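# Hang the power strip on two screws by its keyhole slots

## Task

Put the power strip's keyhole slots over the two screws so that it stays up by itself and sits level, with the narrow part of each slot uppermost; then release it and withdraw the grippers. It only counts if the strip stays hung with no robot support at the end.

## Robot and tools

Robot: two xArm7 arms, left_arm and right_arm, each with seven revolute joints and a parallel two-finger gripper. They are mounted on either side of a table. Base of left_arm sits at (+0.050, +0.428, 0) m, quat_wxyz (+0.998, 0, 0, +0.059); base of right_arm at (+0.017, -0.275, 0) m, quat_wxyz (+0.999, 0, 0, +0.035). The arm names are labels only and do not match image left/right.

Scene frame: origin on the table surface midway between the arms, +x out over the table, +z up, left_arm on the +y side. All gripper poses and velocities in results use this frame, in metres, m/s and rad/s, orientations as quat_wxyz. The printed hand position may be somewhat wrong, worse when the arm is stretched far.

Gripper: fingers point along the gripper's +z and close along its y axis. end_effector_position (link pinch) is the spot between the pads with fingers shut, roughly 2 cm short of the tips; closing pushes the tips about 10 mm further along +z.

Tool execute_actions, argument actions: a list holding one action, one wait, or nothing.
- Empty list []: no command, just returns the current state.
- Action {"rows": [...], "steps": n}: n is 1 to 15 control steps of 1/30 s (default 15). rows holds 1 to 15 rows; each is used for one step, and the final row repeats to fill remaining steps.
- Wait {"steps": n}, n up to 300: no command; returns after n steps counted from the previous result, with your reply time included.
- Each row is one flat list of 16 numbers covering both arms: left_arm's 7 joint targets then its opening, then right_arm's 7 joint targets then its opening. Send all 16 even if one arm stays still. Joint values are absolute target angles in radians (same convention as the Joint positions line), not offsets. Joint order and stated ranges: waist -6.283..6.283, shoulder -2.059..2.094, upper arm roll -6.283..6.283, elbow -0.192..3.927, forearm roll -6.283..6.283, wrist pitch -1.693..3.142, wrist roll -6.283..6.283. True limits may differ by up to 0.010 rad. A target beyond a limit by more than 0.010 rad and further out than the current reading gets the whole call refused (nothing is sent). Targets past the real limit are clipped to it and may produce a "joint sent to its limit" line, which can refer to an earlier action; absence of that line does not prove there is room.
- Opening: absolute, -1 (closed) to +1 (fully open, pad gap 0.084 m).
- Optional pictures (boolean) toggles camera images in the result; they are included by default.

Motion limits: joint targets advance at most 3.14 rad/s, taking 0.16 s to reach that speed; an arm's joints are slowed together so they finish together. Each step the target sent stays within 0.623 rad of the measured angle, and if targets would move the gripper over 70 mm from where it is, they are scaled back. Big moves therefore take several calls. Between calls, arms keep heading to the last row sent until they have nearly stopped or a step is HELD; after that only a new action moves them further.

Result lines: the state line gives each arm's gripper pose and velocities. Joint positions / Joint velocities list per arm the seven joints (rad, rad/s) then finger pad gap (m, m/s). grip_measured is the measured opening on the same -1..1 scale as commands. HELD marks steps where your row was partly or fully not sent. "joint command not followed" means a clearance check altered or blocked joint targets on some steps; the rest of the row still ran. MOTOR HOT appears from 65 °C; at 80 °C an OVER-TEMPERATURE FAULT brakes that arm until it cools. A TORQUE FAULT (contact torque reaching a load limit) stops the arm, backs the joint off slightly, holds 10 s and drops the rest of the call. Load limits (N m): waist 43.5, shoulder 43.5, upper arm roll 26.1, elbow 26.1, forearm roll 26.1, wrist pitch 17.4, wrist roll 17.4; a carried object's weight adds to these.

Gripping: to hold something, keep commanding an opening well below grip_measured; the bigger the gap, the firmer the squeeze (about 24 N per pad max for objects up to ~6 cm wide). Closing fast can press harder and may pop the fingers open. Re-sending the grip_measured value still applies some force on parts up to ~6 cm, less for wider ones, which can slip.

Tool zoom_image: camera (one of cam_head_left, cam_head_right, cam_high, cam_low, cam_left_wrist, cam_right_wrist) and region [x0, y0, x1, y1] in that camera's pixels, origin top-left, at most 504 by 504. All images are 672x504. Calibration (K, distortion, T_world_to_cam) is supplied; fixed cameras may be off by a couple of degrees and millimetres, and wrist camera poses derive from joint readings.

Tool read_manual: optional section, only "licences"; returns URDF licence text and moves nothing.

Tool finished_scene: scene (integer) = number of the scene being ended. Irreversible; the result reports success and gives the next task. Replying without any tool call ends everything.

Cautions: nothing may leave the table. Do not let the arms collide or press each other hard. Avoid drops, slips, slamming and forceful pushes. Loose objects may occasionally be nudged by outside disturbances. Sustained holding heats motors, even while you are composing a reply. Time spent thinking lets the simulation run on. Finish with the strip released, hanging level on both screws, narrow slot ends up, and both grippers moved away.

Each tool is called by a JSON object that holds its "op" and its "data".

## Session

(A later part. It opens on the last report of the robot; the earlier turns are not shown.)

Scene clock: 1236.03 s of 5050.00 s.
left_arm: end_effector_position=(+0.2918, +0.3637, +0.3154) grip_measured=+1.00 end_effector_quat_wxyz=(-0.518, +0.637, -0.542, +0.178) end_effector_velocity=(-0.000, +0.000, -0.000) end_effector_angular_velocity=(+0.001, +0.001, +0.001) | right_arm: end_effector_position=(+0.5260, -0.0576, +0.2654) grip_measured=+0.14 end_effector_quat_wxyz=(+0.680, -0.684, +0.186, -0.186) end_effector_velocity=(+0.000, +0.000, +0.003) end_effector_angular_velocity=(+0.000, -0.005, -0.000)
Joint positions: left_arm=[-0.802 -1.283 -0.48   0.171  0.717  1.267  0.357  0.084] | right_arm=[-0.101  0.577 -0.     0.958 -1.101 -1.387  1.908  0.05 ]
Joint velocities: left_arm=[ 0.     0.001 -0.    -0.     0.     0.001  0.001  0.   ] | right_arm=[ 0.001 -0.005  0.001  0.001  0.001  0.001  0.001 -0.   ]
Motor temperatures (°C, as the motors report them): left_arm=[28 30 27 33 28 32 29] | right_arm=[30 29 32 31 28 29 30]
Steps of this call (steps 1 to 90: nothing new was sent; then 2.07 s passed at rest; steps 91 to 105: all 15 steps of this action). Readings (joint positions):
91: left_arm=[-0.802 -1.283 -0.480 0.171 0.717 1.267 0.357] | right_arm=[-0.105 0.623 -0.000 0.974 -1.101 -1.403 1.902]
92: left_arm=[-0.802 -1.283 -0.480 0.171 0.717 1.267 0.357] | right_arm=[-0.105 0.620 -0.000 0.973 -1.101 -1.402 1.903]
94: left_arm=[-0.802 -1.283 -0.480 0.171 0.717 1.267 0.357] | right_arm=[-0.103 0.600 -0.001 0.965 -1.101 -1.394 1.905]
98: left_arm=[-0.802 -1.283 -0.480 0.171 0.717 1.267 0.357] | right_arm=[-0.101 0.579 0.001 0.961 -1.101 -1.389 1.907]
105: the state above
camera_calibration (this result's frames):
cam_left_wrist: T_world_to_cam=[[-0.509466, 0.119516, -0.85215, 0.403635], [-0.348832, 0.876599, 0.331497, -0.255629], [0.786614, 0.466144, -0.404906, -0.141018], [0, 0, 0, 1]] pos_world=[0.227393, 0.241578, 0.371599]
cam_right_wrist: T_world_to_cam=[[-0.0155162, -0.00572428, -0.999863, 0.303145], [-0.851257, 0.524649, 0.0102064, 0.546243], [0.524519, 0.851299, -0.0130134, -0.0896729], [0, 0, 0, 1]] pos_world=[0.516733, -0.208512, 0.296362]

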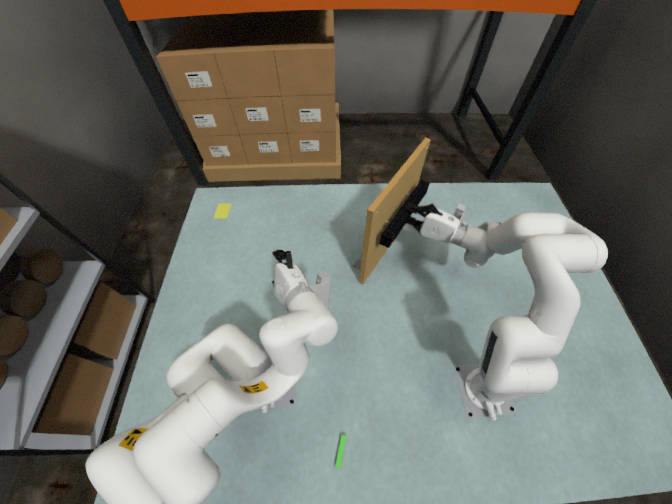

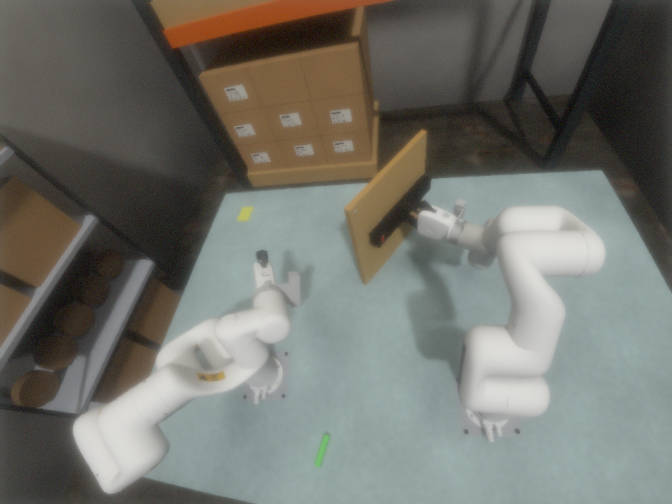

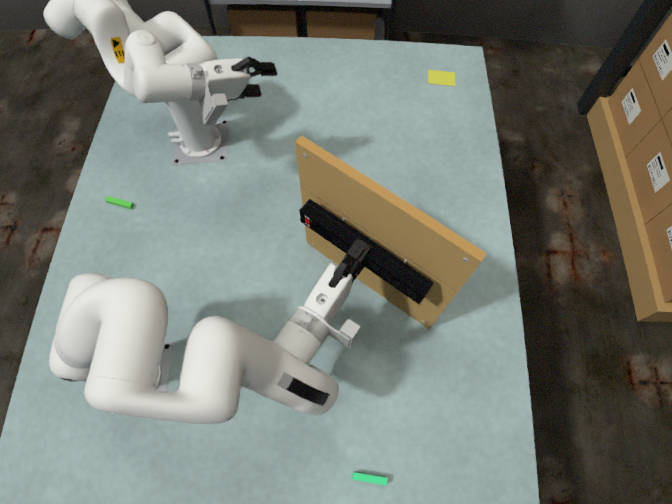

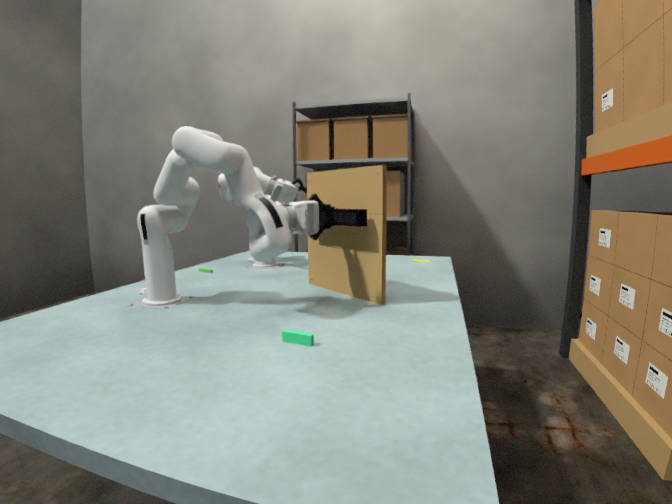

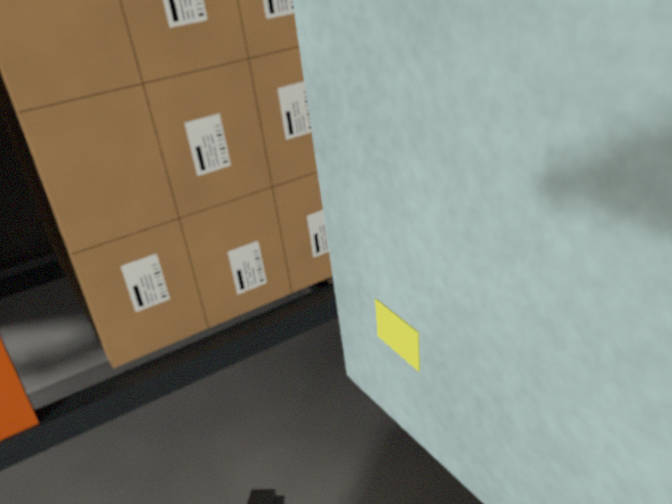

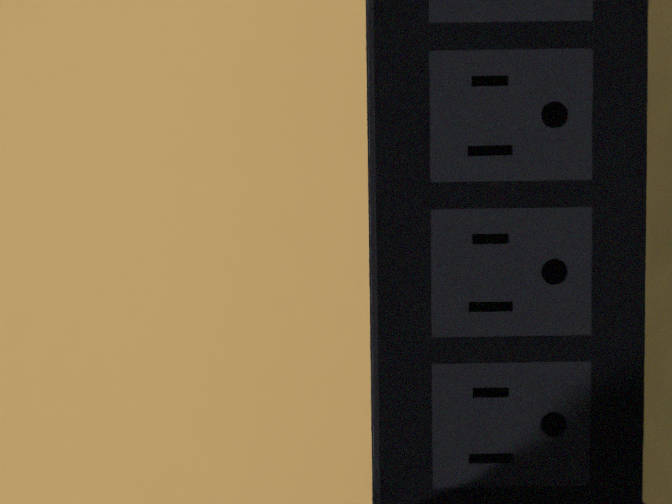

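{"op": "execute_actions", "data": {"actions": [{"rows":[[-0.802,-1.283,-0.48,0.171,0.717,1.267,0.357,1,-0.089,0.581,0,0.968,-1.0905,-1.381,1.910,-1],[-0.802,-1.283,-0.48,0.171,0.717,1.267,0.357,1,-0.089,0.581,0,0.968,-1.0905,-1.381,1.910,-1],[-0.802,-1.283,-0.48,0.171,0.717,1.267,0.357,1,-0.089,0.581,0,0.968,-1.0905,-1.381,1.910,-1],[-0.802,-1.283,-0.48,0.171,0.717,1.267,0.357,1,-0.089,0.581,0,0.968,-1.0905,-1.381,1.910,-1],[-0.802,-1.283,-0.48,0.171,0.717,1.267,0.357,1,-0.089,0.581,0,0.968,-1.0905,-1.381,1.910,-1],[-0.802,-1.283,-0.48,0.171,0.717,1.267,0.357,1,-0.0775,0.5855,0,0.9775,-1.080,-1.375,1.9126,-1]],"steps":15}]}}

{"op": "zoom_image", "data": {"camera": "cam_high", "region": [290,180,440,300]}}

Scene clock: 1251.57 s of 5050.00 s.
left_arm: end_effector_position=(+0.2918, +0.3637, +0.3154) grip_measured=+1.00 end_effector_quat_wxyz=(-0.518, +0.637, -0.542, +0.178) end_effector_velocity=(-0.000, -0.000, +0.000) end_effector_angular_velocity=(+0.000, -0.001, -0.001) | right_arm: end_effector_position=(+0.5307, -0.0501, +0.2659) grip_measured=+0.14 end_effector_quat_wxyz=(+0.681, -0.683, +0.187, -0.187) end_effector_velocity=(+0.005, +0.006, +0.000) end_effector_angular_velocity=(-0.006, -0.002, -0.003)
Joint positions: left_arm=[-0.802 -1.283 -0.48   0.171  0.717  1.267  0.357  0.084] | right_arm=[-0.08   0.585 -0.002  0.976 -1.081 -1.377  1.913  0.05 ]
Joint velocities: left_arm=[-0.    -0.001 -0.    -0.    -0.    -0.     0.    -0.   ] | right_arm=[0.009 0.004 0.005 0.016 0.012 0.018 0.002 0.   ]
Motor temperatures (°C, as the motors report them): left_arm=[28 30 27 33 28 32 29] | right_arm=[30 29 32 31 28 29 30]
Steps of this call (steps 1 to 15: the robot went on to your last target; steps 16 to 90: nothing new was sent; then 12.03 s passed at rest; steps 91 to 105: all 15 steps of this action). Readings (joint positions):
91: left_arm=[-0.802 -1.283 -0.480 0.171 0.717 1.267 0.357] | right_arm=[-0.100 0.577 -0.000 0.959 -1.101 -1.386 1.908]
92: left_arm=[-0.802 -1.283 -0.480 0.171 0.717 1.267 0.357] | right_arm=[-0.099 0.577 -0.001 0.960 -1.099 -1.386 1.908]
94: left_arm=[-0.802 -1.283 -0.480 0.171 0.717 1.267 0.357] | right_arm=[-0.094 0.579 -0.000 0.965 -1.094 -1.383 1.909]
98: left_arm=[-0.802 -1.283 -0.480 0.171 0.717 1.267 0.357] | right_arm=[-0.085 0.582 -0.001 0.971 -1.087 -1.380 1.911]
105: the state above
camera_calibration (this result's frames):
cam_left_wrist: T_world_to_cam=[[-0.509466, 0.119516, -0.85215, 0.403635], [-0.348832, 0.876599, 0.331497, -0.255629], [0.786614, 0.466144, -0.404906, -0.141018], [0, 0, 0, 1]] pos_world=[0.227393, 0.241578, 0.371599]
cam_right_wrist: T_world_to_cam=[[-0.0143395, -0.00462531, -0.999886, 0.303248], [-0.850055, 0.526604, 0.00975473, 0.545901], [0.526499, 0.850098, -0.011483, -0.100129], [0, 0, 0, 1]] pos_world=[0.521112, -0.200951, 0.296739]

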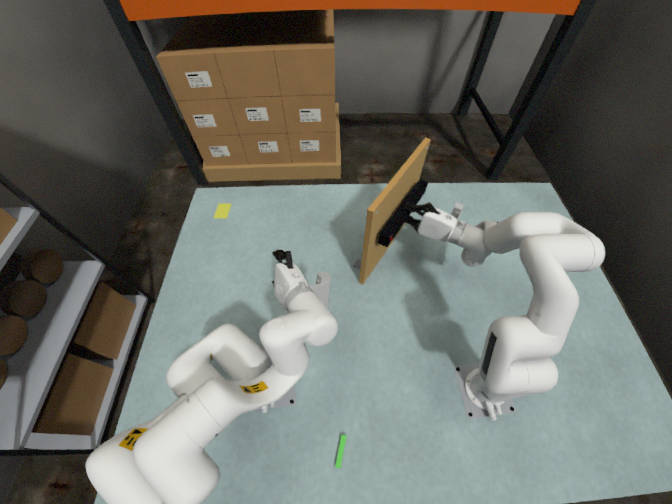

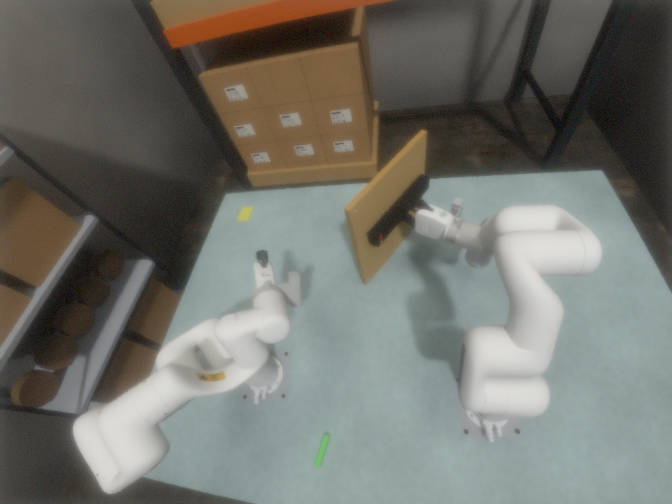

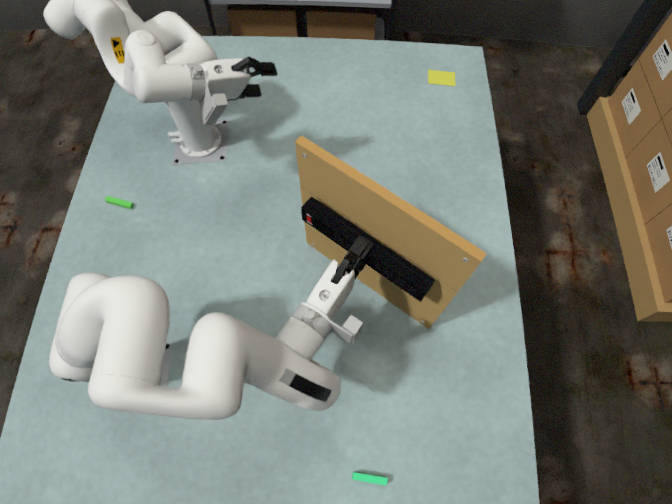

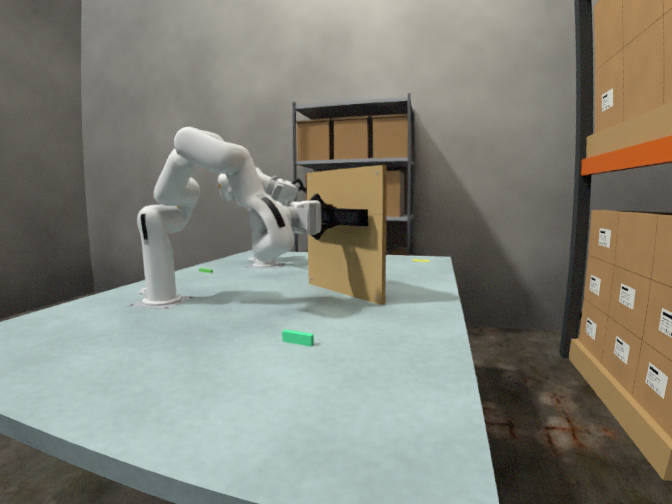

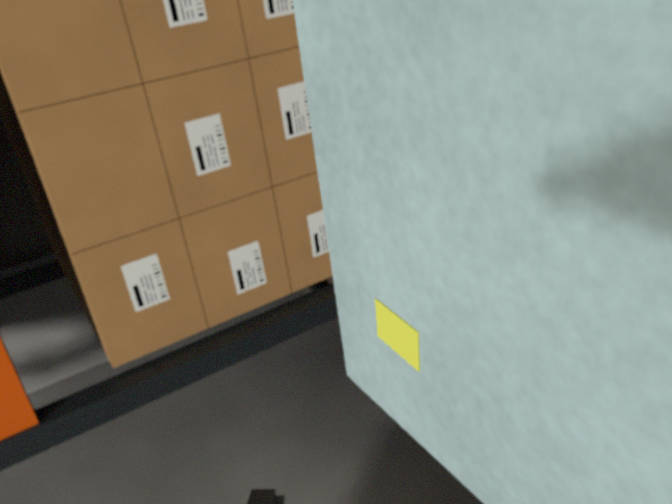

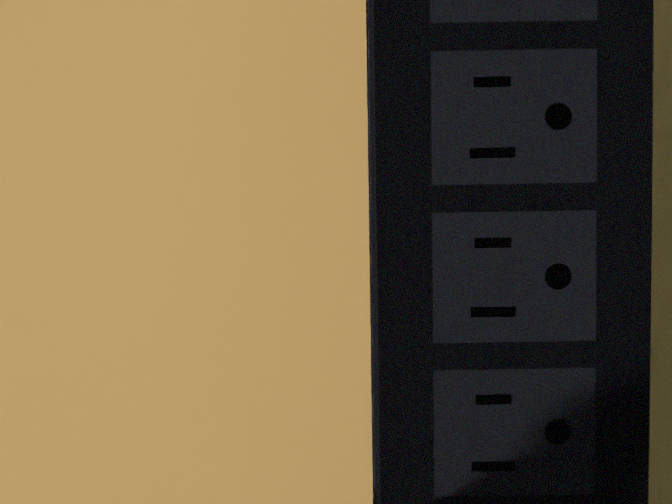

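Region (290, 180, 440, 300) of cam_high's 672x504 image, scaled by 3.360, with more detail than that image has; it fills the top 403 rows of this view, and the rest is white.

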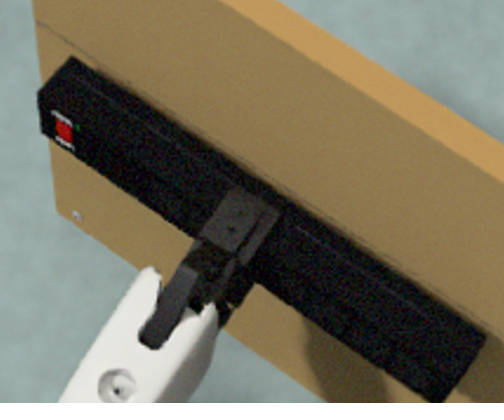

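{"op": "zoom_image", "data": {"camera": "cam_low", "region": [320,190,400,250]}}

{"op": "zoom_image", "data": {"camera": "cam_head_left", "region": [350,170,450,260]}}

Region (320, 190, 400, 250) of cam_low's 672x504 image, scaled by 6.300, with more detail than that image has; it fills the top 378 rows of this view, and the rest is white.

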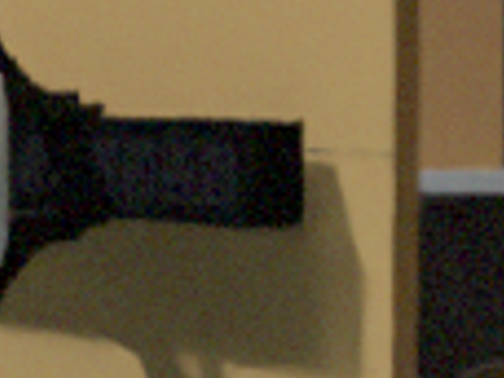

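Region (350, 170, 450, 260) of cam_head_left's 672x504 image, scaled by 5.040, with more detail than that image has; it fills the top 454 rows of this view, and the rest is white.

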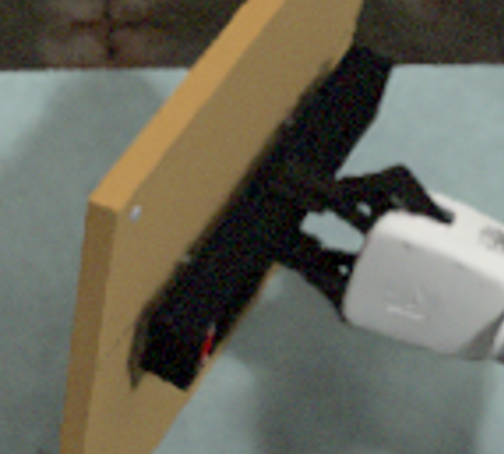

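{"op": "execute_actions", "data": {"actions": [{"rows":[[-0.802,-1.283,-0.48,0.171,0.717,1.267,0.357,1,-0.12,0.568,0,0.94,-1.12,-1.397,1.904,-1],[-0.802,-1.283,-0.48,0.171,0.717,1.267,0.357,1,-0.12,0.568,0,0.94,-1.12,-1.397,1.904,-1],[-0.802,-1.283,-0.48,0.171,0.717,1.267,0.357,1,-0.12,0.568,0,0.94,-1.12,-1.397,1.904,-1],[-0.802,-1.283,-0.48,0.171,0.717,1.267,0.357,1,-0.12,0.568,0,0.94,-1.12,-1.397,1.904,-1],[-0.802,-1.283,-0.48,0.171,0.717,1.267,0.357,1,-0.12,0.568,0,0.94,-1.12,-1.397,1.904,-1],[-0.802,-1.283,-0.48,0.171,0.717,1.267,0.357,1,-0.17,0.64,0,0.917,-1.164,-1.456,1.835,-1]],"steps":15}]}}

Scene clock: 1287.90 s of 5050.00 s.
left_arm: end_effector_position=(+0.2918, +0.3637, +0.3154) grip_measured=+1.00 end_effector_quat_wxyz=(-0.518, +0.637, -0.542, +0.178) end_effector_velocity=(+0.000, -0.000, +0.000) end_effector_angular_velocity=(-0.001, -0.000, -0.001) | right_arm: end_effector_position=(+0.5096, -0.0845, +0.2360) grip_measured=+0.14 end_effector_quat_wxyz=(+0.683, -0.683, +0.187, -0.179) end_effector_velocity=(-0.010, +0.008, +0.014) end_effector_angular_velocity=(+0.029, -0.065, +0.049)
Joint positions: left_arm=[-0.802 -1.283 -0.48   0.171  0.717  1.267  0.357  0.084] | right_arm=[-0.167  0.638 -0.     0.918 -1.161 -1.452  1.839  0.05 ]
Joint velocities: left_arm=[ 0.     0.     0.     0.001  0.    -0.001 -0.     0.   ] | right_arm=[-0.014  0.006  0.032  0.009 -0.026 -0.047 -0.044 -0.   ]
Motor temperatures (°C, as the motors report them): left_arm=[28 30 27 33 28 32 29] | right_arm=[30 29 32 32 28 29 30]
Steps of this call (steps 1 to 15: the robot went on to your last target; steps 16 to 100: nothing new was sent; then 32.50 s passed at rest; steps 101 to 115: all 15 steps of this action). Readings (joint positions):
101: left_arm=[-0.802 -1.283 -0.480 0.171 0.717 1.267 0.357] | right_arm=[-0.077 0.586 0.000 0.977 -1.080 -1.375 1.913]
102: left_arm=[-0.802 -1.283 -0.480 0.171 0.717 1.267 0.357] | right_arm=[-0.080 0.584 0.002 0.975 -1.083 -1.375 1.912]
104: left_arm=[-0.802 -1.283 -0.480 0.171 0.717 1.267 0.357] | right_arm=[-0.097 0.576 0.005 0.959 -1.102 -1.385 1.908]
108: left_arm=[-0.802 -1.283 -0.480 0.171 0.717 1.267 0.357] | right_arm=[-0.124 0.582 0.006 0.942 -1.127 -1.410 1.888]
115: the state above
camera_calibration (this result's frames):
cam_left_wrist: T_world_to_cam=[[-0.509466, 0.119516, -0.85215, 0.403635], [-0.348832, 0.876599, 0.331497, -0.255629], [0.786614, 0.466144, -0.404907, -0.141018], [0, 0, 0, 1]] pos_world=[0.227393, 0.241578, 0.371599]
cam_right_wrist: T_world_to_cam=[[-0.0260628, 0.000553678, -0.99966, 0.279187], [-0.856501, 0.51565, 0.022616, 0.545744], [0.515487, 0.856799, -0.0129651, -0.0535595], [0, 0, 0, 1]] pos_world=[0.502316, -0.235677, 0.266055]

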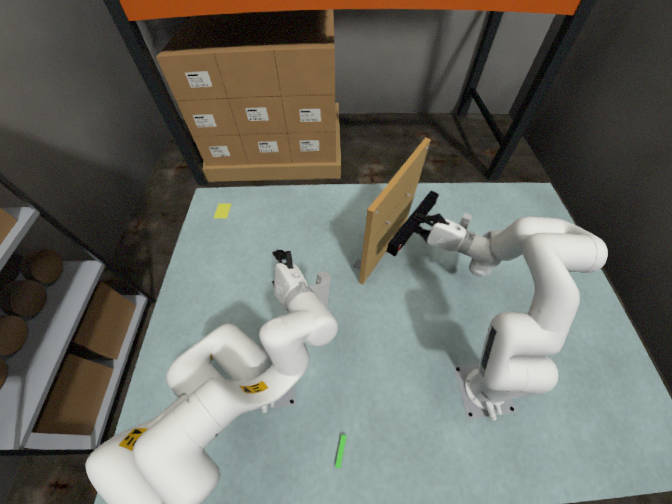

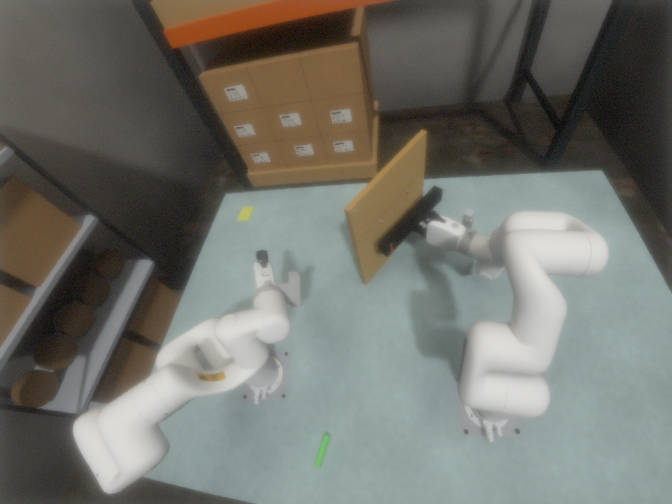

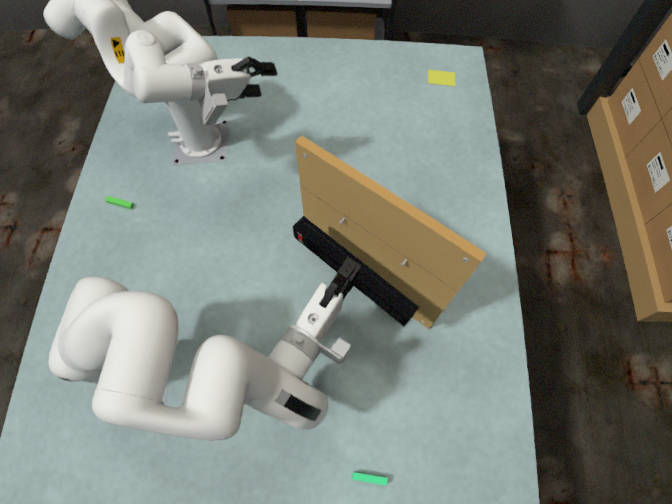

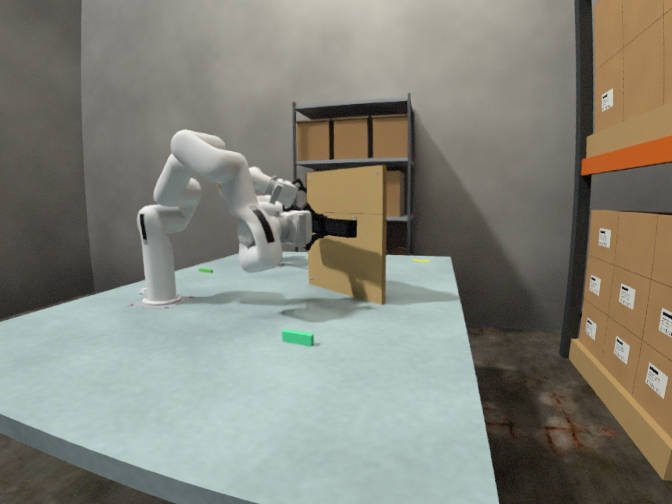

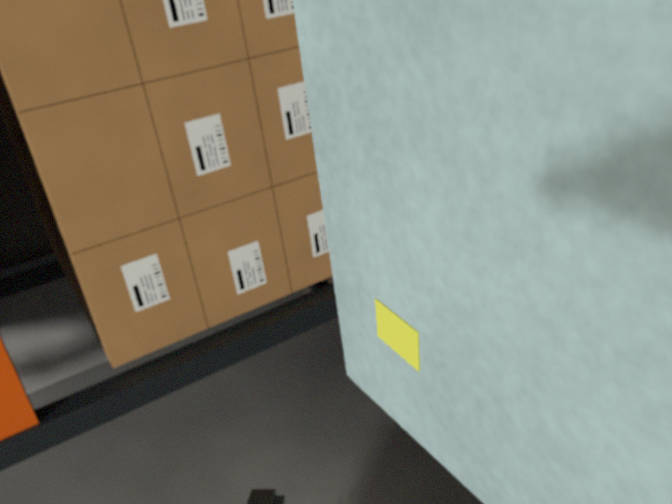

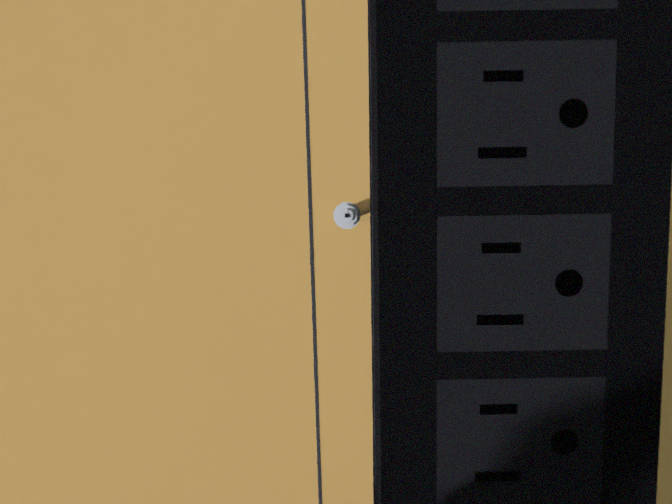

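{"op": "execute_actions", "data": {"actions": [{"rows":[[-0.802,-1.283,-0.48,0.171,0.717,1.267,0.357,1,-0.25,0.5,0,0.62,-1.17,-1.53,1.62,-1]],"steps":15}], "pictures": false}}

{"op": "execute_actions", "data": {"actions": [{"rows":[[-0.802,-1.283,-0.48,0.171,0.717,1.267,0.357,1,-0.8,0.4,0,0.6,-0.6,-1.595,1.503,-1]],"steps":15}], "pictures": false}}

{"op": "execute_actions", "data": {"actions": [{"steps":15}], "pictures": false}}

{"op": "execute_actions", "data": {"actions": [{"rows":[[-0.802,-1.283,-0.48,0.171,0.717,1.267,0.357,1,-0.92,0.1,0,1.0,0,-0.5,1.57,-1]],"steps":15}], "pictures": false}}

{"op": "execute_actions", "data": {"actions": [{"steps":15}], "pictures": false}}

{"op": "execute_actions", "data": {"actions": [{"rows":[[-0.802,-1.283,-0.48,0.171,0.717,1.267,0.357,1,-0.6,0.2,0,1.3,0,1.1,2.284,-1]],"steps":15}], "pictures": false}}

{"op": "execute_actions", "data": {"actions": [{"steps":25}], "pictures": false}}

{"op": "execute_actions", "data": {"actions": [{"rows":[[-0.802,-1.283,-0.48,0.171,0.717,1.267,0.357,1,-0.058,0.467,0,1.455,0,0.989,2.284,-1]],"steps":15}], "pictures": false}}

{"op": "execute_actions", "data": {"actions": [{"steps":20}]}}

Scene clock: 1320.43 s of 5050.00 s.
left_arm: end_effector_position=(+0.2918, +0.3637, +0.3154) grip_measured=+1.00 end_effector_quat_wxyz=(-0.518, +0.637, -0.542, +0.178) end_effector_velocity=(-0.000, -0.000, +0.001) end_effector_angular_velocity=(-0.001, -0.000, -0.002) | right_arm: end_effector_position=(+0.4487, -0.1145, +0.2453) grip_measured=+0.14 end_effector_quat_wxyz=(+0.673, -0.681, +0.182, -0.224) end_effector_velocity=(-0.011, -0.004, +0.000) end_effector_angular_velocity=(-0.009, -0.013, -0.012)
Joint positions: left_arm=[-0.802 -1.283 -0.48   0.171  0.717  1.267  0.357  0.084] | right_arm=[-0.248  0.503  0.001  0.626 -1.17  -1.528  1.624  0.05 ]
Joint velocities: left_arm=[-0.001 -0.001  0.001  0.001 -0.     0.     0.001 -0.   ] | right_arm=[-0.013 -0.022 -0.    -0.053 -0.    -0.012 -0.045  0.   ]
Motor temperatures (°C, as the motors report them): left_arm=[28 30 27 33 28 32 29] | right_arm=[30 29 32 31 28 29 30]
Steps of this call (steps 1 to 15: the robot went on to your last target; steps 16 to 90: nothing new was sent; then 29.03 s passed at rest; steps 91 to 105: all 15 steps of this action). Readings (joint positions):
91: left_arm=[-0.802 -1.283 -0.480 0.171 0.717 1.267 0.357] | right_arm=[-0.170 0.640 0.000 0.917 -1.164 -1.456 1.835]
92: left_arm=[-0.802 -1.283 -0.480 0.171 0.717 1.267 0.357] | right_arm=[-0.171 0.638 0.000 0.913 -1.164 -1.457 1.832]
94: left_arm=[-0.802 -1.283 -0.480 0.171 0.717 1.267 0.357] | right_arm=[-0.181 0.620 0.002 0.874 -1.164 -1.467 1.801]
98: left_arm=[-0.802 -1.283 -0.480 0.171 0.717 1.267 0.357] | right_arm=[-0.231 0.535 -0.002 0.694 -1.169 -1.512 1.676]
105: the state above

Scene clock: 1320.93 s of 5050.00 s.
left_arm: end_effector_position=(+0.2918, +0.3637, +0.3154) grip_measured=+1.00 end_effector_quat_wxyz=(-0.518, +0.637, -0.542, +0.178) end_effector_velocity=(+0.000, +0.000, -0.000) end_effector_angular_velocity=(+0.002, +0.000, +0.000) | right_arm: end_effector_position=(+0.5091, -0.3060, +0.2820) grip_measured=+0.14 end_effector_quat_wxyz=(+0.591, -0.586, +0.329, -0.446) end_effector_velocity=(+0.029, -0.473, +0.086) end_effector_angular_velocity=(-0.040, -0.256, -1.321)
Joint positions: left_arm=[-0.802 -1.283 -0.48   0.171  0.717  1.267  0.357  0.084] | right_arm=[-0.535  0.449 -0.     0.612 -0.874 -1.563  1.56   0.05 ]
Joint velocities: left_arm=[ 0.001  0.    -0.001 -0.001  0.    -0.    -0.     0.   ] | right_arm=[-0.653 -0.12   0.001 -0.031  0.674 -0.078 -0.14   0.   ]
Motor temperatures (°C, as the motors report them): left_arm=[28 30 27 33 28 32 29] | right_arm=[30 29 32 31 28 29 30]
Steps of this call (steps 1 to 15: all 15 steps of this action). Readings (joint positions):
1: left_arm=[-0.802 -1.283 -0.480 0.171 0.717 1.267 0.357] | right_arm=[-0.249 0.502 0.001 0.625 -1.170 -1.529 1.623]
2: left_arm=[-0.802 -1.283 -0.480 0.171 0.717 1.267 0.357] | right_arm=[-0.252 0.501 0.002 0.623 -1.166 -1.529 1.621]
4: left_arm=[-0.802 -1.283 -0.480 0.171 0.717 1.267 0.357] | right_arm=[-0.284 0.495 0.007 0.620 -1.130 -1.533 1.613]
8: left_arm=[-0.802 -1.283 -0.480 0.171 0.717 1.267 0.357] | right_arm=[-0.380 0.478 -0.000 0.619 -1.033 -1.545 1.594]
15: the state above

Scene clock: 1321.43 s of 5050.00 s.
left_arm: end_effector_position=(+0.2918, +0.3637, +0.3154) grip_measured=+1.00 end_effector_quat_wxyz=(-0.518, +0.637, -0.542, +0.178) end_effector_velocity=(+0.000, +0.000, -0.001) end_effector_angular_velocity=(+0.001, +0.001, -0.000) | right_arm: end_effector_position=(+0.4788, -0.4932, +0.3164) grip_measured=+0.14 end_effector_quat_wxyz=(-0.461, +0.468, -0.434, +0.616) end_effector_velocity=(-0.008, -0.023, +0.007) end_effector_angular_velocity=(+0.006, -0.023, -0.089)
Joint positions: left_arm=[-0.802 -1.283 -0.48   0.171  0.717  1.267  0.357  0.084] | right_arm=[-0.793  0.401 -0.001  0.6   -0.608 -1.594  1.505  0.05 ]
Joint velocities: left_arm=[-0.     0.    -0.    -0.002  0.    -0.001 -0.    -0.   ] | right_arm=[-0.055 -0.01   0.046 -0.011  0.075 -0.004 -0.019 -0.   ]
Motor temperatures (°C, as the motors report them): left_arm=[28 30 27 33 28 32 29] | right_arm=[30 29 32 31 28 29 30]
Steps of this call (steps 1 to 15: the robot went on to your last target). Readings (joint positions):
1: left_arm=[-0.802 -1.283 -0.480 0.171 0.717 1.267 0.357] | right_arm=[-0.557 0.445 -0.000 0.611 -0.851 -1.566 1.556]
2: left_arm=[-0.802 -1.283 -0.480 0.171 0.717 1.267 0.357] | right_arm=[-0.579 0.441 -0.000 0.610 -0.829 -1.568 1.551]
4: left_arm=[-0.802 -1.283 -0.480 0.171 0.717 1.267 0.357] | right_arm=[-0.622 0.433 -0.000 0.608 -0.784 -1.574 1.542]
8: left_arm=[-0.802 -1.283 -0.480 0.171 0.717 1.267 0.357] | right_arm=[-0.707 0.417 0.000 0.604 -0.696 -1.584 1.523]
15: the state above

Scene clock: 1321.93 s of 5050.00 s.
left_arm: end_effector_position=(+0.2918, +0.3637, +0.3154) grip_measured=+1.00 end_effector_quat_wxyz=(-0.518, +0.637, -0.542, +0.178) end_effector_velocity=(+0.000, -0.000, +0.000) end_effector_angular_velocity=(+0.001, -0.001, -0.002) | right_arm: end_effector_position=(+0.4885, -0.6504, +0.4061) grip_measured=+0.14 end_effector_quat_wxyz=(-0.314, +0.374, -0.535, +0.689) end_effector_velocity=(-0.042, -0.372, +0.155) end_effector_angular_velocity=(+0.476, +0.247, -0.979)
Joint positions: left_arm=[-0.802 -1.283 -0.48   0.171  0.717  1.267  0.357  0.084] | right_arm=[-0.862  0.238  0.001  0.816 -0.278 -1.16   1.54   0.05 ]
Joint velocities: left_arm=[ 0.    -0.    -0.002 -0.     0.    -0.002  0.     0.   ] | right_arm=[-0.155 -0.37  -0.001  0.489  0.746  1.406  0.079 -0.   ]
Motor temperatures (°C, as the motors report them): left_arm=[28 30 27 33 28 32 29] | right_arm=[30 29 32 31 28 29 30]
Steps of this call (steps 1 to 15: all 15 steps of this action). Readings (joint positions):
1: left_arm=[-0.802 -1.283 -0.480 0.171 0.717 1.267 0.357] | right_arm=[-0.794 0.401 0.001 0.600 -0.606 -1.594 1.504]
2: left_arm=[-0.802 -1.283 -0.480 0.171 0.717 1.267 0.357] | right_arm=[-0.796 0.400 0.002 0.602 -0.601 -1.590 1.505]
4: left_arm=[-0.802 -1.283 -0.480 0.171 0.717 1.267 0.357] | right_arm=[-0.802 0.384 0.004 0.623 -0.564 -1.550 1.510]
8: left_arm=[-0.802 -1.283 -0.480 0.171 0.717 1.267 0.357] | right_arm=[-0.825 0.326 0.002 0.700 -0.455 -1.429 1.521]
15: the state above

Scene clock: 1322.43 s of 5050.00 s.
left_arm: end_effector_position=(+0.2918, +0.3637, +0.3154) grip_measured=+1.00 end_effector_quat_wxyz=(-0.518, +0.637, -0.542, +0.178) end_effector_velocity=(-0.000, -0.000, +0.000) end_effector_angular_velocity=(-0.001, -0.000, -0.001) | right_arm: end_effector_position=(+0.4525, -0.7677, +0.4320) grip_measured=+0.14 end_effector_quat_wxyz=(+0.227, -0.273, +0.713, -0.605) end_effector_velocity=(+0.014, +0.004, -0.030) end_effector_angular_velocity=(+0.133, +0.055, +0.002)
Joint positions: left_arm=[-0.802 -1.283 -0.48   0.171  0.717  1.267  0.357  0.084] | right_arm=[-0.919  0.103  0.001  0.995 -0.006 -0.513  1.569  0.05 ]
Joint velocities: left_arm=[ 0.    -0.     0.     0.001 -0.    -0.     0.    -0.   ] | right_arm=[ 0.005 -0.003  0.029  0.012  0.049  0.151  0.006  0.   ]
Motor temperatures (°C, as the motors report them): left_arm=[28 30 27 33 28 32 29] | right_arm=[30 29 32 31 28 29 30]
Steps of this call (steps 1 to 15: the robot went on to your last target). Readings (joint positions):
1: left_arm=[-0.802 -1.283 -0.480 0.171 0.717 1.267 0.357] | right_arm=[-0.867 0.226 0.001 0.833 -0.253 -1.111 1.543]
2: left_arm=[-0.802 -1.283 -0.480 0.171 0.717 1.267 0.357] | right_arm=[-0.872 0.214 0.001 0.849 -0.229 -1.058 1.546]
4: left_arm=[-0.802 -1.283 -0.480 0.171 0.717 1.267 0.357] | right_arm=[-0.883 0.189 0.001 0.882 -0.178 -0.939 1.551]
8: left_arm=[-0.802 -1.283 -0.480 0.171 0.717 1.267 0.357] | right_arm=[-0.905 0.136 -0.000 0.953 -0.070 -0.674 1.562]
15: the state above

Scene clock: 1322.93 s of 5050.00 s.
left_arm: end_effector_position=(+0.2918, +0.3637, +0.3154) grip_measured=+1.00 end_effector_quat_wxyz=(-0.518, +0.637, -0.542, +0.178) end_effector_velocity=(-0.000, +0.000, -0.000) end_effector_angular_velocity=(+0.001, +0.000, +0.001) | right_arm: end_effector_position=(+0.5679, -0.6795, +0.3559) grip_measured=+0.14 end_effector_quat_wxyz=(+0.298, -0.206, +0.863, -0.352) end_effector_velocity=(+0.113, +0.265, -0.315) end_effector_angular_velocity=(+1.522, +0.807, -0.114)
Joint positions: left_arm=[-0.802 -1.283 -0.48   0.171  0.717  1.267  0.357  0.084] | right_arm=[-0.705  0.168  0.002  1.2   -0.001  0.073  2.04   0.05 ]
Joint velocities: left_arm=[ 0.001 -0.    -0.001 -0.    -0.     0.001  0.     0.   ] | right_arm=[ 0.401  0.12   0.01   0.374  0.003  1.804  0.91  -0.   ]
Motor temperatures (°C, as the motors report them): left_arm=[28 30 27 33 28 32 29] | right_arm=[30 29 32 31 28 29 30]
Steps of this call (steps 1 to 15: all 15 steps of this action). Readings (joint positions):
1: left_arm=[-0.802 -1.283 -0.480 0.171 0.717 1.267 0.357] | right_arm=[-0.918 0.103 0.002 0.996 -0.004 -0.509 1.570]
2: left_arm=[-0.802 -1.283 -0.480 0.171 0.717 1.267 0.357] | right_arm=[-0.917 0.103 0.001 0.998 -0.003 -0.502 1.574]
4: left_arm=[-0.802 -1.283 -0.480 0.171 0.717 1.267 0.357] | right_arm=[-0.899 0.109 -0.004 1.018 -0.002 -0.459 1.617]
8: left_arm=[-0.802 -1.283 -0.480 0.171 0.717 1.267 0.357] | right_arm=[-0.819 0.133 0.002 1.093 -0.002 -0.297 1.778]
15: the state above

Scene clock: 1323.77 s of 5050.00 s.
left_arm: end_effector_position=(+0.2918, +0.3637, +0.3154) grip_measured=+1.00 end_effector_quat_wxyz=(-0.518, +0.637, -0.542, +0.178) end_effector_velocity=(-0.000, -0.000, -0.000) end_effector_angular_velocity=(+0.000, -0.001, -0.000) | right_arm: end_effector_position=(+0.4710, -0.5420, +0.2069) grip_measured=+0.14 end_effector_quat_wxyz=(+0.002, -0.162, +0.987, -0.002) end_effector_velocity=(-0.008, +0.010, -0.007) end_effector_angular_velocity=(+0.025, +0.040, +0.003)
Joint positions: left_arm=[-0.802 -1.283 -0.48   0.171  0.717  1.267  0.357  0.084] | right_arm=[-0.601  0.199 -0.001  1.301 -0.     1.096  2.283  0.05 ]
Joint velocities: left_arm=[ 0.    -0.    -0.002 -0.    -0.    -0.001 -0.001 -0.   ] | right_arm=[ 0.003  0.005  0.005 -0.005  0.001  0.037  0.005 -0.   ]
Motor temperatures (°C, as the motors report them): left_arm=[28 30 27 33 28 32 29] | right_arm=[30 29 32 31 28 29 30]
Steps of this call (steps 1 to 25: the robot went on to your last target). Readings (joint positions):
1: left_arm=[-0.802 -1.283 -0.480 0.171 0.717 1.267 0.357] | right_arm=[-0.692 0.172 0.002 1.212 -0.001 0.134 2.069]
2: left_arm=[-0.802 -1.283 -0.480 0.171 0.717 1.267 0.357] | right_arm=[-0.680 0.175 0.002 1.223 -0.001 0.196 2.095]
4: left_arm=[-0.802 -1.283 -0.480 0.171 0.717 1.267 0.357] | right_arm=[-0.661 0.181 0.002 1.241 -0.001 0.323 2.140]
8: left_arm=[-0.802 -1.283 -0.480 0.171 0.717 1.267 0.357] | right_arm=[-0.636 0.189 0.001 1.265 -0.000 0.575 2.199]
25: the state above

Scene clock: 1324.27 s of 5050.00 s.
left_arm: end_effector_position=(+0.2918, +0.3637, +0.3154) grip_measured=+1.00 end_effector_quat_wxyz=(-0.518, +0.637, -0.542, +0.178) end_effector_velocity=(+0.000, +0.000, -0.001) end_effector_angular_velocity=(+0.001, +0.001, +0.000) | right_arm: end_effector_position=(+0.5650, -0.3944, +0.1638) grip_measured=+0.14 end_effector_quat_wxyz=(+0.000, -0.316, +0.949, +0.000) end_effector_velocity=(+0.158, +0.385, -0.106) end_effector_angular_velocity=(+0.003, +0.009, +0.729)
Joint positions: left_arm=[-0.802 -1.283 -0.48   0.171  0.717  1.267  0.357  0.084] | right_arm=[-0.285  0.355  0.001  1.39   0.     1.034  2.284  0.05 ]
Joint velocities: left_arm=[-0.     0.     0.    -0.001  0.    -0.     0.    -0.   ] | right_arm=[ 0.727  0.358  0.002  0.205  0.    -0.143  0.001  0.   ]
Motor temperatures (°C, as the motors report them): left_arm=[28 30 27 33 28 32 29] | right_arm=[30 29 32 31 28 29 30]
Steps of this call (steps 1 to 15: all 15 steps of this action). Readings (joint positions):
1: left_arm=[-0.802 -1.283 -0.480 0.171 0.717 1.267 0.357] | right_arm=[-0.600 0.200 -0.000 1.301 -0.000 1.097 2.284]
2: left_arm=[-0.802 -1.283 -0.480 0.171 0.717 1.267 0.357] | right_arm=[-0.597 0.201 -0.002 1.302 -0.000 1.097 2.284]
4: left_arm=[-0.802 -1.283 -0.480 0.171 0.717 1.267 0.357] | right_arm=[-0.564 0.218 -0.010 1.314 -0.001 1.089 2.284]
8: left_arm=[-0.802 -1.283 -0.480 0.171 0.717 1.267 0.357] | right_arm=[-0.457 0.270 0.001 1.342 0.000 1.069 2.284]
15: the state above

Scene clock: 1324.93 s of 5050.00 s.
left_arm: end_effector_position=(+0.2918, +0.3637, +0.3154) grip_measured=+1.00 end_effector_quat_wxyz=(-0.518, +0.637, -0.542, +0.178) end_effector_velocity=(+0.000, -0.000, +0.000) end_effector_angular_velocity=(-0.001, +0.000, -0.000) | right_arm: end_effector_position=(+0.5997, -0.2700, +0.1301) grip_measured=+0.14 end_effector_quat_wxyz=(-0.000, -0.419, +0.908, -0.000) end_effector_velocity=(-0.003, +0.029, -0.007) end_effector_angular_velocity=(+0.013, +0.013, +0.046)
Joint positions: left_arm=[-0.802 -1.283 -0.48   0.171  0.717  1.267  0.357  0.084] | right_arm=[-0.06   0.466 -0.001  1.455 -0.     0.989  2.284  0.05 ]
Joint velocities: left_arm=[ 0.     0.     0.001  0.001 -0.    -0.001 -0.     0.   ] | right_arm=[ 0.023  0.009  0.027 -0.004  0.001  0.001 -0.     0.   ]
Motor temperatures (°C, as the motors report them): left_arm=[28 30 27 33 28 32 29] | right_arm=[30 29 32 31 28 29 30]
Steps of this call (steps 1 to 20: the robot went on to your last target). Readings (joint positions):
1: left_arm=[-0.802 -1.283 -0.480 0.171 0.717 1.267 0.357] | right_arm=[-0.261 0.367 0.001 1.397 0.000 1.030 2.284]
2: left_arm=[-0.802 -1.283 -0.480 0.171 0.717 1.267 0.357] | right_arm=[-0.237 0.379 0.001 1.404 0.000 1.025 2.284]
4: left_arm=[-0.802 -1.283 -0.480 0.171 0.717 1.267 0.357] | right_arm=[-0.189 0.403 0.001 1.418 0.000 1.015 2.284]
8: left_arm=[-0.802 -1.283 -0.480 0.171 0.717 1.267 0.357] | right_arm=[-0.098 0.447 0.002 1.443 0.000 0.997 2.284]
20: the state above
camera_calibration (this result's frames):
cam_left_wrist: T_world_to_cam=[[-0.509466, 0.119516, -0.85215, 0.403635], [-0.348832, 0.876599, 0.331497, -0.255629], [0.786614, 0.466144, -0.404906, -0.141018], [0, 0, 0, 1]] pos_world=[0.227393, 0.241578, 0.371599]
cam_right_wrist: T_world_to_cam=[[-0.754011, 0.656811, 0.00813587, 0.658429], [0.656589, 0.753997, -0.0194555, -0.116718], [-0.018913, -0.00932775, -0.999778, 0.272603], [0, 0, 0, 1]] pos_world=[0.578255, -0.341916, 0.264915]

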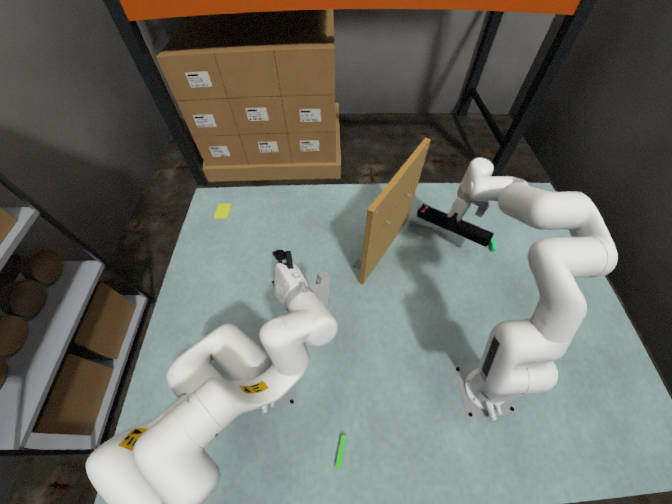

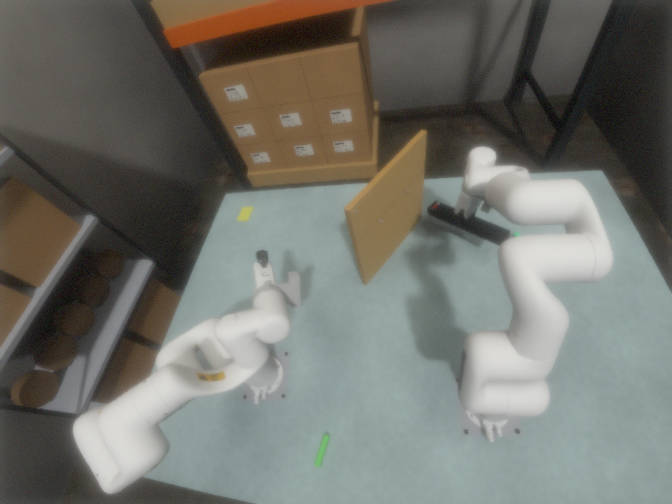

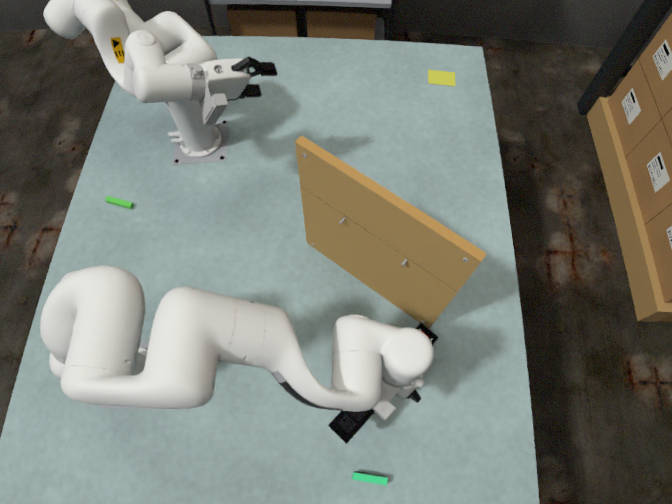

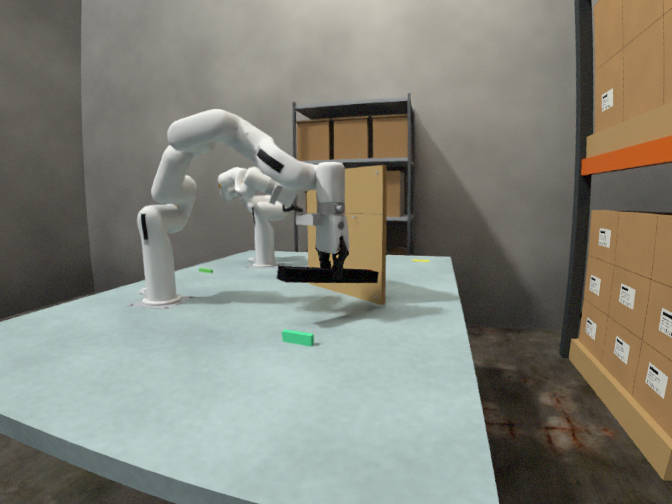

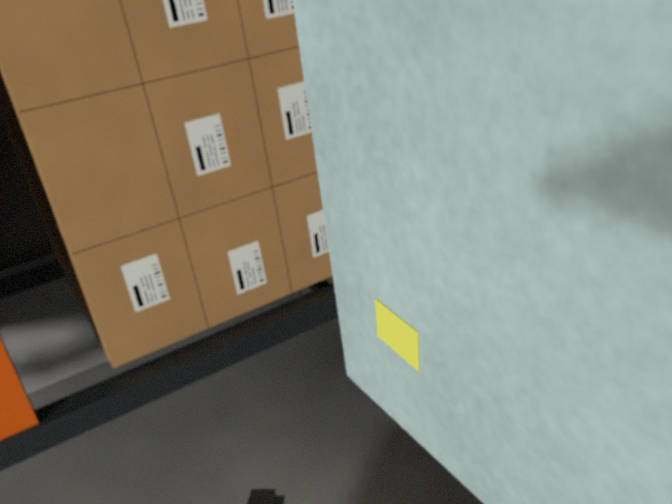

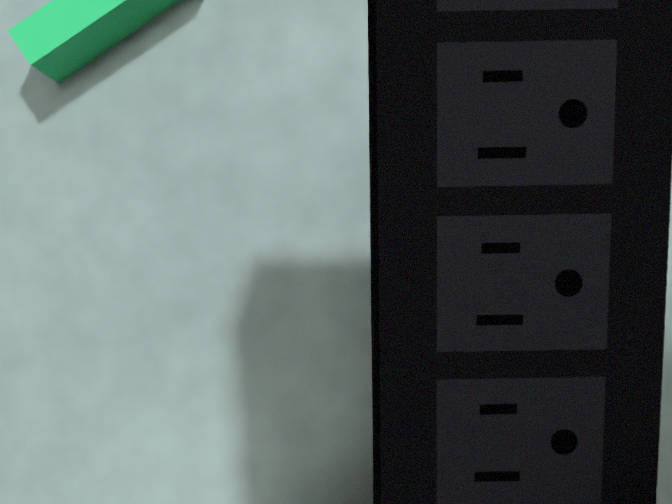

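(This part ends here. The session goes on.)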